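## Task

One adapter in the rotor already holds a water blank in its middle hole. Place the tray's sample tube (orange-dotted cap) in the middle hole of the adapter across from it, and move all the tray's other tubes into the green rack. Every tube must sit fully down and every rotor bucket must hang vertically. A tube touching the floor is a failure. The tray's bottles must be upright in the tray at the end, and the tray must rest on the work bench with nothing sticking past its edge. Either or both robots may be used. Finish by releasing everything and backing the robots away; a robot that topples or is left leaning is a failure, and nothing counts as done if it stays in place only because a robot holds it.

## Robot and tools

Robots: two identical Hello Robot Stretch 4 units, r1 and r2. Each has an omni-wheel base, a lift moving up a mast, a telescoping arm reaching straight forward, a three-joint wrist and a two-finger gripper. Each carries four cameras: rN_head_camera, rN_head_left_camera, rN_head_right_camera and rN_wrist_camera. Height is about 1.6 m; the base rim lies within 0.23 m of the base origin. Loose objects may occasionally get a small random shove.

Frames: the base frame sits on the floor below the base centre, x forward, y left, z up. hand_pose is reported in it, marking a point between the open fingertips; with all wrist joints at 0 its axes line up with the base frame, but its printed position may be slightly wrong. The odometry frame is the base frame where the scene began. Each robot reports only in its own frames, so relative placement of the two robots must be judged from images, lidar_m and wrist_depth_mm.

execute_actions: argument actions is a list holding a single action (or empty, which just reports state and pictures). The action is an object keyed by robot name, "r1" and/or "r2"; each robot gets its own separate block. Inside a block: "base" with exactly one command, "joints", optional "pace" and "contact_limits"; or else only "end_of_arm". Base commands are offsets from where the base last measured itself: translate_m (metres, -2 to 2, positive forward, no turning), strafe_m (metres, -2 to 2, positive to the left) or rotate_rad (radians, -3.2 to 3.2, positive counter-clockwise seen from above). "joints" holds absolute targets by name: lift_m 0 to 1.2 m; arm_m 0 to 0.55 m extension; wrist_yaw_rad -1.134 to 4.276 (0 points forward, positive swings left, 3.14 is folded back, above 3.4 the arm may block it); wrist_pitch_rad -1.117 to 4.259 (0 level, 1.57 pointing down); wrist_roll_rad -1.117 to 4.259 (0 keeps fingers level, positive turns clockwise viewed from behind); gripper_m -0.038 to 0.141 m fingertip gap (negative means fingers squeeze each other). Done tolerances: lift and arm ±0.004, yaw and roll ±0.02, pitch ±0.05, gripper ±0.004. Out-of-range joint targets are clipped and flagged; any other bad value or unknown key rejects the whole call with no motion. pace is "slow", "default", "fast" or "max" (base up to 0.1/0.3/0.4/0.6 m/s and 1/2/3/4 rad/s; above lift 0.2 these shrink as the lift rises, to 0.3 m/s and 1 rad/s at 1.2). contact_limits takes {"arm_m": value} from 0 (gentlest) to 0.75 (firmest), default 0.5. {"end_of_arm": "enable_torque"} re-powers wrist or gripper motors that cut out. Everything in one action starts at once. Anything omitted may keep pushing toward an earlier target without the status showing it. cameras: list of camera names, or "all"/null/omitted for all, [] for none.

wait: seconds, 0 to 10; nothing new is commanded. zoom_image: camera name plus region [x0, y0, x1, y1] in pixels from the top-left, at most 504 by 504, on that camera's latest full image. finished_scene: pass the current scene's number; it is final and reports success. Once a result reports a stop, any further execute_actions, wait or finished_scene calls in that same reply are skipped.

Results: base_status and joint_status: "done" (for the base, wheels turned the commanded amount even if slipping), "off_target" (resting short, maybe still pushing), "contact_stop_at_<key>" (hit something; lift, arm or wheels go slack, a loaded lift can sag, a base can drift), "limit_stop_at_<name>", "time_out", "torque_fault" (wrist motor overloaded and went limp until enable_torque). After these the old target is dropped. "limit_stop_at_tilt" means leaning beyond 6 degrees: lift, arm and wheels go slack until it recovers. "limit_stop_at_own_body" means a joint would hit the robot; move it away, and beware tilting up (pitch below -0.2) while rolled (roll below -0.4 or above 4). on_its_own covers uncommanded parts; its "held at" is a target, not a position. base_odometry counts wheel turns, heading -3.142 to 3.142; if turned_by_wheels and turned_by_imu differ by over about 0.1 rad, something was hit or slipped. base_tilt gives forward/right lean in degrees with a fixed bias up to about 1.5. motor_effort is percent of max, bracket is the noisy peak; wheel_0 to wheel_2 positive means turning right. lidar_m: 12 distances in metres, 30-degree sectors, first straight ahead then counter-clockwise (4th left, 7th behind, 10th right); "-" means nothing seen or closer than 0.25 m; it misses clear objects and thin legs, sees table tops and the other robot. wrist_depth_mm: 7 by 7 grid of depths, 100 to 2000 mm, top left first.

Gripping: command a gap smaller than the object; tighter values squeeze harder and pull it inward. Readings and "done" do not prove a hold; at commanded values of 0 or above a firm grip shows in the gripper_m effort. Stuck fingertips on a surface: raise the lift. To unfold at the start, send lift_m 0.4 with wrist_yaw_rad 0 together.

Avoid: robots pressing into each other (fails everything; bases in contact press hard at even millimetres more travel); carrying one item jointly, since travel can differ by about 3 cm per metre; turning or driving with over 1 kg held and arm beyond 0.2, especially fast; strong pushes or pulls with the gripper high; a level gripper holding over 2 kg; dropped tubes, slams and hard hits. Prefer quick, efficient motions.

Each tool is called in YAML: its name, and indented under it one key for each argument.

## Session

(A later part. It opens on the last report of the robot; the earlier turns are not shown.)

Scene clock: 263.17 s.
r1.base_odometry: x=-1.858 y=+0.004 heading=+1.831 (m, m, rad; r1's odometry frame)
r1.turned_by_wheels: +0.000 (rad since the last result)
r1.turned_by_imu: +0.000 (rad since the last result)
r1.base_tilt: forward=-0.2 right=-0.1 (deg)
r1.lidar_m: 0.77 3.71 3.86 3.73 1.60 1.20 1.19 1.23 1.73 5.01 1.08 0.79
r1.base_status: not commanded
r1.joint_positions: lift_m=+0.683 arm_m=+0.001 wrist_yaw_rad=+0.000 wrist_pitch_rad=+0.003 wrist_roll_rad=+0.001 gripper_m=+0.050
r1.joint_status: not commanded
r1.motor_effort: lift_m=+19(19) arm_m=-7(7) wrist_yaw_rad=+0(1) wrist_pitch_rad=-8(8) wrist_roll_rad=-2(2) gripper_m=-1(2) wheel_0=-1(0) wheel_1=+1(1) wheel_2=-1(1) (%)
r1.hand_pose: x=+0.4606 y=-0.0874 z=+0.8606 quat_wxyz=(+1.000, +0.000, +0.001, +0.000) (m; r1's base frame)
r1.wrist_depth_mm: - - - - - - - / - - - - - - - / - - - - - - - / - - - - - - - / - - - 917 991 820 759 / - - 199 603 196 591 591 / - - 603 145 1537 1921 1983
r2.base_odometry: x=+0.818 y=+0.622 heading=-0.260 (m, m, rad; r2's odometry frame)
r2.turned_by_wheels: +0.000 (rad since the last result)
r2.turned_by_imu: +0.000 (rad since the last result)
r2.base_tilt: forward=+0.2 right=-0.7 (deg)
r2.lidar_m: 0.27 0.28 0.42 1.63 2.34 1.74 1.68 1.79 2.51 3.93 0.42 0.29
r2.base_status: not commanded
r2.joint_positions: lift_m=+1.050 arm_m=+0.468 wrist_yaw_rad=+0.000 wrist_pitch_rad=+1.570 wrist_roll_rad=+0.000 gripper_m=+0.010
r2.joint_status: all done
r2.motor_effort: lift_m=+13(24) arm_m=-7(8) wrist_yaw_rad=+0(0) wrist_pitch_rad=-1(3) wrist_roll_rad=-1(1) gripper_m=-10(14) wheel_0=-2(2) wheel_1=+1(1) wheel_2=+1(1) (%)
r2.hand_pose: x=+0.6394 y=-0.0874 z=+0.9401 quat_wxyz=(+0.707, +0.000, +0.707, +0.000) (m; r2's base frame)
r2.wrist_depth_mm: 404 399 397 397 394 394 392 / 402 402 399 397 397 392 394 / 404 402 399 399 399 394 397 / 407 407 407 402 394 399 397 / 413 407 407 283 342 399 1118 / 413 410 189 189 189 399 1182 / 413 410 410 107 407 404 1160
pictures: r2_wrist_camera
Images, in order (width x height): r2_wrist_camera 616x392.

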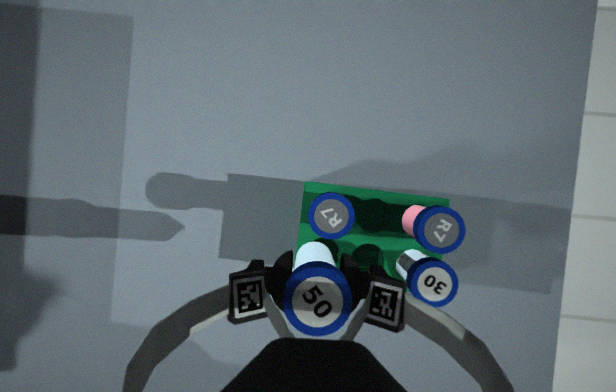

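execute_actions:
  actions:
    - {"r2":{"base":{"strafe_m":-0.008},"joints":{"arm_m":0.464}}}
  cameras: []

execute_actions:
  actions:
    - {"r2":{"joints":{"lift_m":0.975},"pace":"slow"}}
  cameras: ["r2_wrist_camera"]

execute_actions:
  actions:
    - {"r2":{"joints":{"gripper_m":0.06}}}
  cameras: []

execute_actions:
  actions:
    - {"r2":{"joints":{"lift_m":1.15}}}
  cameras: ["r2_wrist_camera"]

execute_actions:
  actions:
    - {"r2":{"base":{"translate_m":-0.5},"joints":{"arm_m":0}}}
  cameras: ["r1_wrist_camera","r1_head_camera"]

Scene clock: 272.27 s.
r1.base_odometry: x=-1.858 y=+0.004 heading=+1.831 (m, m, rad; r1's odometry frame)
r1.turned_by_wheels: +0.000 (rad since the last result)
r1.turned_by_imu: +0.001 (rad since the last result)
r1.base_tilt: forward=-0.1 right=-0.1 (deg)
r1.lidar_m: 0.77 3.68 3.85 3.72 1.61 1.22 1.17 1.24 1.73 4.99 1.10 0.81
r1.base_status: not commanded
r1.joint_positions: lift_m=+0.683 arm_m=+0.001 wrist_yaw_rad=+0.000 wrist_pitch_rad=+0.003 wrist_roll_rad=+0.001 gripper_m=+0.050
r1.joint_status: not commanded
r1.motor_effort: lift_m=+19(18) arm_m=-7(7) wrist_yaw_rad=-2(1) wrist_pitch_rad=-8(9) wrist_roll_rad=-2(3) gripper_m=-4(5) wheel_0=+0(0) wheel_1=+1(1) wheel_2=-1(1) (%)
r1.hand_pose: x=+0.4606 y=-0.0874 z=+0.8606 quat_wxyz=(+1.000, +0.000, +0.001, +0.000) (m; r1's base frame)
r1.wrist_depth_mm: - - - - - - - / - - - - - - - / - - - - - - - / - - - - - - - / - - - 931 991 820 759 / - - 199 603 196 591 591 / - - 603 145 1576 1863 -
r2.base_odometry: x=+0.816 y=+0.614 heading=-0.259 (m, m, rad; r2's odometry frame)
r2.turned_by_wheels: +0.000 (rad since the last result)
r2.turned_by_imu: +0.000 (rad since the last result)
r2.base_tilt: forward=+0.1 right=-0.7 (deg)
r2.lidar_m: 0.26 0.29 0.43 1.59 2.35 1.74 1.70 1.78 2.51 3.92 0.40 0.30
r2.base_status: done
r2.joint_positions: lift_m=+1.050 arm_m=+0.465 wrist_yaw_rad=+0.000 wrist_pitch_rad=+1.570 wrist_roll_rad=+0.000 gripper_m=+0.010
r2.joint_status: all done
r2.motor_effort: lift_m=+14(14) arm_m=-8(6) wrist_yaw_rad=-2(1) wrist_pitch_rad=-2(3) wrist_roll_rad=-1(1) gripper_m=-13(12) wheel_0=+0(6) wheel_1=+1(7) wheel_2=+0(2) (%)
r2.hand_pose: x=+0.6365 y=-0.0874 z=+0.9401 quat_wxyz=(+0.707, +0.000, +0.707, +0.000) (m; r2's base frame)
r2.wrist_depth_mm: 399 402 397 397 392 392 389 / 402 402 402 399 397 397 394 / 407 404 404 399 399 397 394 / 407 410 404 342 397 397 1138 / 410 407 407 281 336 399 1160 / 413 407 188 189 189 404 1160 / 413 415 410 107 407 402 1182
pictures: none
No camera images: the call's "cameras" was empty. Leave "cameras" out to get every camera's image.

Scene clock: 273.77 s.
r1.base_odometry: x=-1.858 y=+0.004 heading=+1.831 (m, m, rad; r1's odometry frame)
r1.turned_by_wheels: +0.000 (rad since the last result)
r1.turned_by_imu: +0.000 (rad since the last result)
r1.base_tilt: forward=-0.2 right=-0.2 (deg)
r1.lidar_m: 0.76 3.69 3.86 3.73 1.62 1.21 1.17 1.24 1.72 5.00 1.08 0.80
r1.base_status: not commanded
r1.joint_positions: lift_m=+0.683 arm_m=+0.001 wrist_yaw_rad=+0.000 wrist_pitch_rad=+0.003 wrist_roll_rad=+0.001 gripper_m=+0.050
r1.joint_status: not commanded
r1.motor_effort: lift_m=+19(19) arm_m=-7(6) wrist_yaw_rad=-1(0) wrist_pitch_rad=-8(7) wrist_roll_rad=-2(2) gripper_m=-4(3) wheel_0=+0(1) wheel_1=+1(1) wheel_2=-1(1) (%)
r1.hand_pose: x=+0.4606 y=-0.0874 z=+0.8606 quat_wxyz=(+1.000, +0.000, +0.001, +0.000) (m; r1's base frame)
r1.wrist_depth_mm: - - - - - - - / - - - - - - - / - - - - - - - / - - - - - - - / - - - 917 976 820 750 / - - 198 609 197 591 591 / - 1983 603 144 1537 1921 1983
r2.base_odometry: x=+0.816 y=+0.614 heading=-0.259 (m, m, rad; r2's odometry frame)
r2.turned_by_wheels: +0.000 (rad since the last result)
r2.turned_by_imu: +0.000 (rad since the last result)
r2.base_tilt: forward=+0.1 right=-0.7 (deg)
r2.lidar_m: 0.27 0.28 0.43 1.60 2.34 1.74 1.70 1.79 2.52 3.93 0.39 0.28
r2.base_status: not commanded
r2.joint_positions: lift_m=+0.975 arm_m=+0.465 wrist_yaw_rad=+0.000 wrist_pitch_rad=+1.570 wrist_roll_rad=+0.000 gripper_m=+0.010
r2.joint_status: all done
r2.motor_effort: lift_m=+13(10) arm_m=-8(8) wrist_yaw_rad=+1(2) wrist_pitch_rad=-4(4) wrist_roll_rad=+0(1) gripper_m=-13(10) wheel_0=+0(0) wheel_1=+1(1) wheel_2=+0(0) (%)
r2.hand_pose: x=+0.6363 y=-0.0874 z=+0.8651 quat_wxyz=(+0.707, +0.000, +0.707, +0.000) (m; r2's base frame)
r2.wrist_depth_mm: 327 324 324 322 320 319 319 / 327 327 325 324 320 320 319 / 330 327 325 327 324 322 322 / 330 329 330 266 296 324 322 / 330 334 329 212 267 205 324 / 336 332 189 189 189 206 327 / 336 334 334 107 329 327 327
pictures: r2_wrist_camera
Images, in order (width x height): r2_wrist_camera 616x392.

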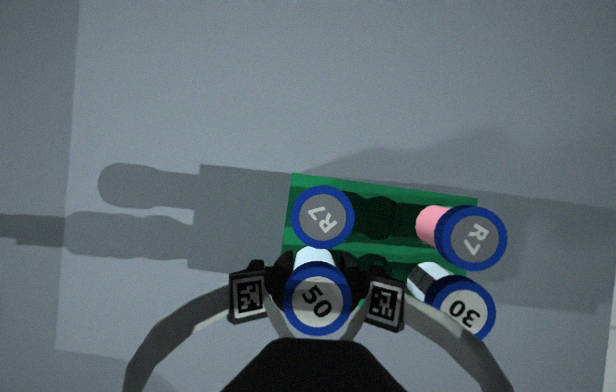

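Scene clock: 275.07 s.
r1.base_odometry: x=-1.858 y=+0.004 heading=+1.831 (m, m, rad; r1's odometry frame)
r1.turned_by_wheels: +0.000 (rad since the last result)
r1.turned_by_imu: +0.000 (rad since the last result)
r1.base_tilt: forward=+0.0 right=-0.1 (deg)
r1.lidar_m: 0.77 3.67 3.84 3.74 1.62 1.20 1.19 1.23 1.74 4.99 1.09 0.79
r1.base_status: not commanded
r1.joint_positions: lift_m=+0.683 arm_m=+0.001 wrist_yaw_rad=+0.000 wrist_pitch_rad=+0.003 wrist_roll_rad=+0.001 gripper_m=+0.050
r1.joint_status: not commanded
r1.motor_effort: lift_m=+19(19) arm_m=-7(7) wrist_yaw_rad=-1(3) wrist_pitch_rad=-8(8) wrist_roll_rad=-1(3) gripper_m=-4(4) wheel_0=+0(0) wheel_1=+1(1) wheel_2=-1(1) (%)
r1.hand_pose: x=+0.4606 y=-0.0874 z=+0.8606 quat_wxyz=(+1.000, +0.000, +0.001, +0.000) (m; r1's base frame)
r1.wrist_depth_mm: - - - - - - - / - - - - - - - / - - - - - - - / - - - - - - - / - - - 946 991 831 759 / - - 199 603 197 591 591 / - - 609 145 1576 1921 1983
r2.base_odometry: x=+0.816 y=+0.614 heading=-0.259 (m, m, rad; r2's odometry frame)
r2.turned_by_wheels: +0.000 (rad since the last result)
r2.turned_by_imu: +0.000 (rad since the last result)
r2.base_tilt: forward=+0.1 right=-0.6 (deg)
r2.lidar_m: 0.28 0.29 0.43 1.63 2.36 1.74 1.68 1.79 2.52 3.92 0.40 0.29
r2.base_status: not commanded
r2.joint_positions: lift_m=+0.975 arm_m=+0.465 wrist_yaw_rad=+0.000 wrist_pitch_rad=+1.570 wrist_roll_rad=+0.000 gripper_m=+0.060
r2.joint_status: all done
r2.motor_effort: lift_m=+13(13) arm_m=-8(8) wrist_yaw_rad=+0(2) wrist_pitch_rad=-2(3) wrist_roll_rad=+1(1) gripper_m=-3(11) wheel_0=+0(0) wheel_1=+1(1) wheel_2=+0(0) (%)
r2.hand_pose: x=+0.6364 y=-0.0874 z=+0.8651 quat_wxyz=(+0.707, +0.000, +0.707, +0.000) (m; r2's base frame)
r2.wrist_depth_mm: 325 325 324 320 320 320 319 / 327 327 325 324 324 320 319 / 330 327 327 322 324 322 322 / 330 330 329 267 297 324 322 / 334 330 329 262 266 205 325 / 334 332 196 208 195 207 327 / 336 338 332 107 330 329 327
pictures: none
No camera images: the call's "cameras" was empty. Leave "cameras" out to get every camera's image.

Scene clock: 276.87 s.
r1.base_odometry: x=-1.858 y=+0.004 heading=+1.831 (m, m, rad; r1's odometry frame)
r1.turned_by_wheels: +0.000 (rad since the last result)
r1.turned_by_imu: +0.001 (rad since the last result)
r1.base_tilt: forward=-0.1 right=-0.1 (deg)
r1.lidar_m: 0.77 3.71 3.85 3.73 1.63 1.22 1.19 1.25 1.74 5.01 1.09 0.79
r1.base_status: not commanded
r1.joint_positions: lift_m=+0.683 arm_m=+0.001 wrist_yaw_rad=+0.000 wrist_pitch_rad=+0.003 wrist_roll_rad=+0.001 gripper_m=+0.050
r1.joint_status: not commanded
r1.motor_effort: lift_m=+19(19) arm_m=-7(7) wrist_yaw_rad=+0(0) wrist_pitch_rad=-8(8) wrist_roll_rad=-2(1) gripper_m=-5(3) wheel_0=+0(1) wheel_1=+1(1) wheel_2=-1(1) (%)
r1.hand_pose: x=+0.4606 y=-0.0874 z=+0.8606 quat_wxyz=(+1.000, +0.000, +0.001, +0.000) (m; r1's base frame)
r1.wrist_depth_mm: - - - - - - - / - - - - - - - / - - - - - - - / - - - - - - - / - - - 931 976 809 759 / - - 199 597 197 591 591 / - 1983 603 145 1537 1921 1983
r2.base_odometry: x=+0.816 y=+0.614 heading=-0.259 (m, m, rad; r2's odometry frame)
r2.turned_by_wheels: +0.000 (rad since the last result)
r2.turned_by_imu: +0.000 (rad since the last result)
r2.base_tilt: forward=+0.3 right=-0.6 (deg)
r2.lidar_m: 0.27 0.29 0.41 1.61 2.37 1.74 1.69 1.77 2.51 3.93 0.41 0.30
r2.base_status: not commanded
r2.joint_positions: lift_m=+1.150 arm_m=+0.465 wrist_yaw_rad=+0.000 wrist_pitch_rad=+1.570 wrist_roll_rad=+0.000 gripper_m=+0.060
r2.joint_status: all done
r2.motor_effort: lift_m=+23(20) arm_m=-8(8) wrist_yaw_rad=+0(1) wrist_pitch_rad=-2(2) wrist_roll_rad=-2(0) gripper_m=-2(0) wheel_0=+0(0) wheel_1=+1(0) wheel_2=+0(0) (%)
r2.hand_pose: x=+0.6364 y=-0.0874 z=+1.0393 quat_wxyz=(+0.707, +0.000, +0.707, +0.000) (m; r2's base frame)
r2.wrist_depth_mm: 500 496 496 492 488 488 1229 / 492 500 500 492 500 492 1229 / 504 504 504 500 492 496 1229 / 504 508 504 496 496 496 1255 / 512 512 504 504 496 500 1255 / 508 512 195 504 196 500 1281 / 517 517 512 107 508 508 1255
pictures: r2_wrist_camera
Images, in order (width x height): r2_wrist_camera 616x392.

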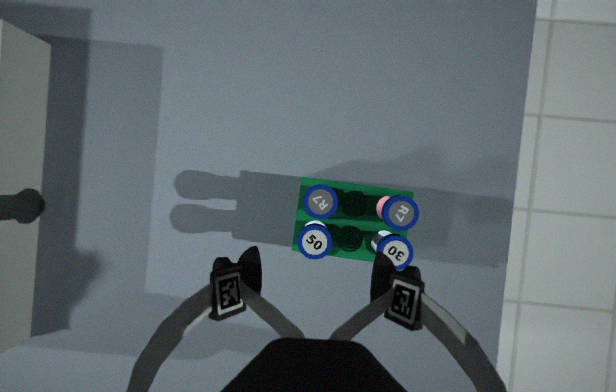

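Scene clock: 280.03 s.
r1.base_odometry: x=-1.858 y=+0.004 heading=+1.831 (m, m, rad; r1's odometry frame)
r1.turned_by_wheels: +0.000 (rad since the last result)
r1.turned_by_imu: +0.001 (rad since the last result)
r1.base_tilt: forward=-0.2 right=+0.0 (deg)
r1.lidar_m: 0.77 3.71 3.86 3.74 1.63 1.22 1.18 1.24 1.73 5.00 1.09 0.80
r1.base_status: not commanded
r1.joint_positions: lift_m=+0.683 arm_m=+0.001 wrist_yaw_rad=+0.000 wrist_pitch_rad=+0.003 wrist_roll_rad=+0.001 gripper_m=+0.050
r1.joint_status: not commanded
r1.motor_effort: lift_m=+18(19) arm_m=-7(7) wrist_yaw_rad=+0(1) wrist_pitch_rad=-8(7) wrist_roll_rad=-2(2) gripper_m=-4(5) wheel_0=-1(1) wheel_1=+1(1) wheel_2=-1(1) (%)
r1.hand_pose: x=+0.4606 y=-0.0874 z=+0.8606 quat_wxyz=(+1.000, +0.000, +0.001, +0.000) (m; r1's base frame)
r1.wrist_depth_mm: - - - - - - - / - - - - - - - / - - - - - - - / - - - - - - - / - - - 917 976 820 759 / - - 199 603 197 591 591 / - 1983 603 144 1921 1921 -
r2.base_odometry: x=+0.333 y=+0.742 heading=-0.260 (m, m, rad; r2's odometry frame)
r2.turned_by_wheels: +0.000 (rad since the last result)
r2.turned_by_imu: -0.001 (rad since the last result)
r2.base_tilt: forward=+0.3 right=-0.5 (deg)
r2.lidar_m: 0.78 0.83 1.15 4.23 1.64 1.23 1.19 1.25 1.77 3.92 4.11 0.80
r2.base_status: done
r2.joint_positions: lift_m=+1.150 arm_m=+0.001 wrist_yaw_rad=+0.000 wrist_pitch_rad=+1.570 wrist_roll_rad=+0.000 gripper_m=+0.060
r2.joint_status: all done
r2.motor_effort: lift_m=+23(23) arm_m=-8(9) wrist_yaw_rad=+0(2) wrist_pitch_rad=-3(1) wrist_roll_rad=-1(0) gripper_m=-3(4) wheel_0=+0(6) wheel_1=-1(7) wheel_2=-1(7) (%)
r2.hand_pose: x=+0.1724 y=-0.0874 z=+1.0394 quat_wxyz=(+0.707, +0.000, +0.707, +0.000) (m; r2's base frame)
r2.wrist_depth_mm: 1255 1255 1255 1229 1205 1229 1205 / 1229 1255 1229 1229 1229 1255 1229 / 1255 1255 1255 1255 1255 1229 1255 / 1281 1281 1255 1255 1229 1255 1255 / 1281 1255 1060 1060 1255 1255 1255 / 1281 1255 196 1060 195 1229 1255 / 1255 1281 1281 107 1255 1255 1255
pictures: r1_head_camera, r1_wrist_camera
Images, in order (width x height): r1_head_camera 420x560, r1_wrist_camera 616x392.

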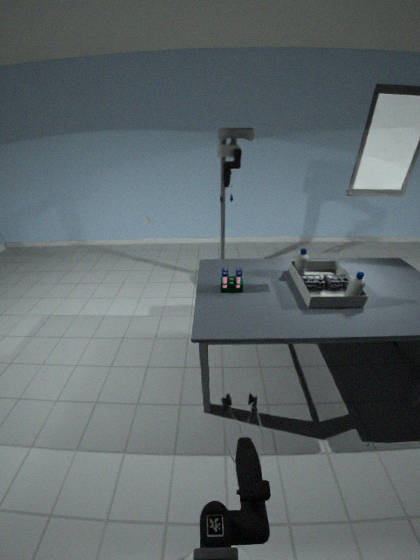

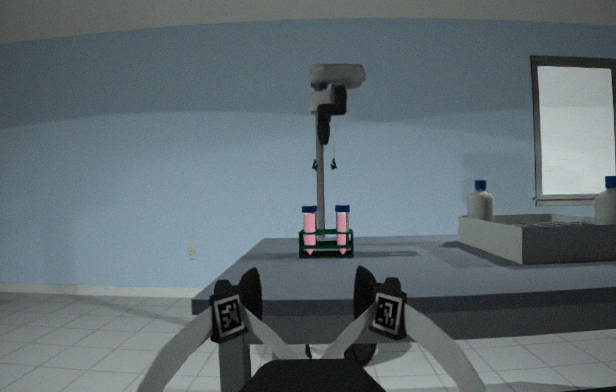

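finished_scene:
  scene: 2

The scene is finished: the task was done.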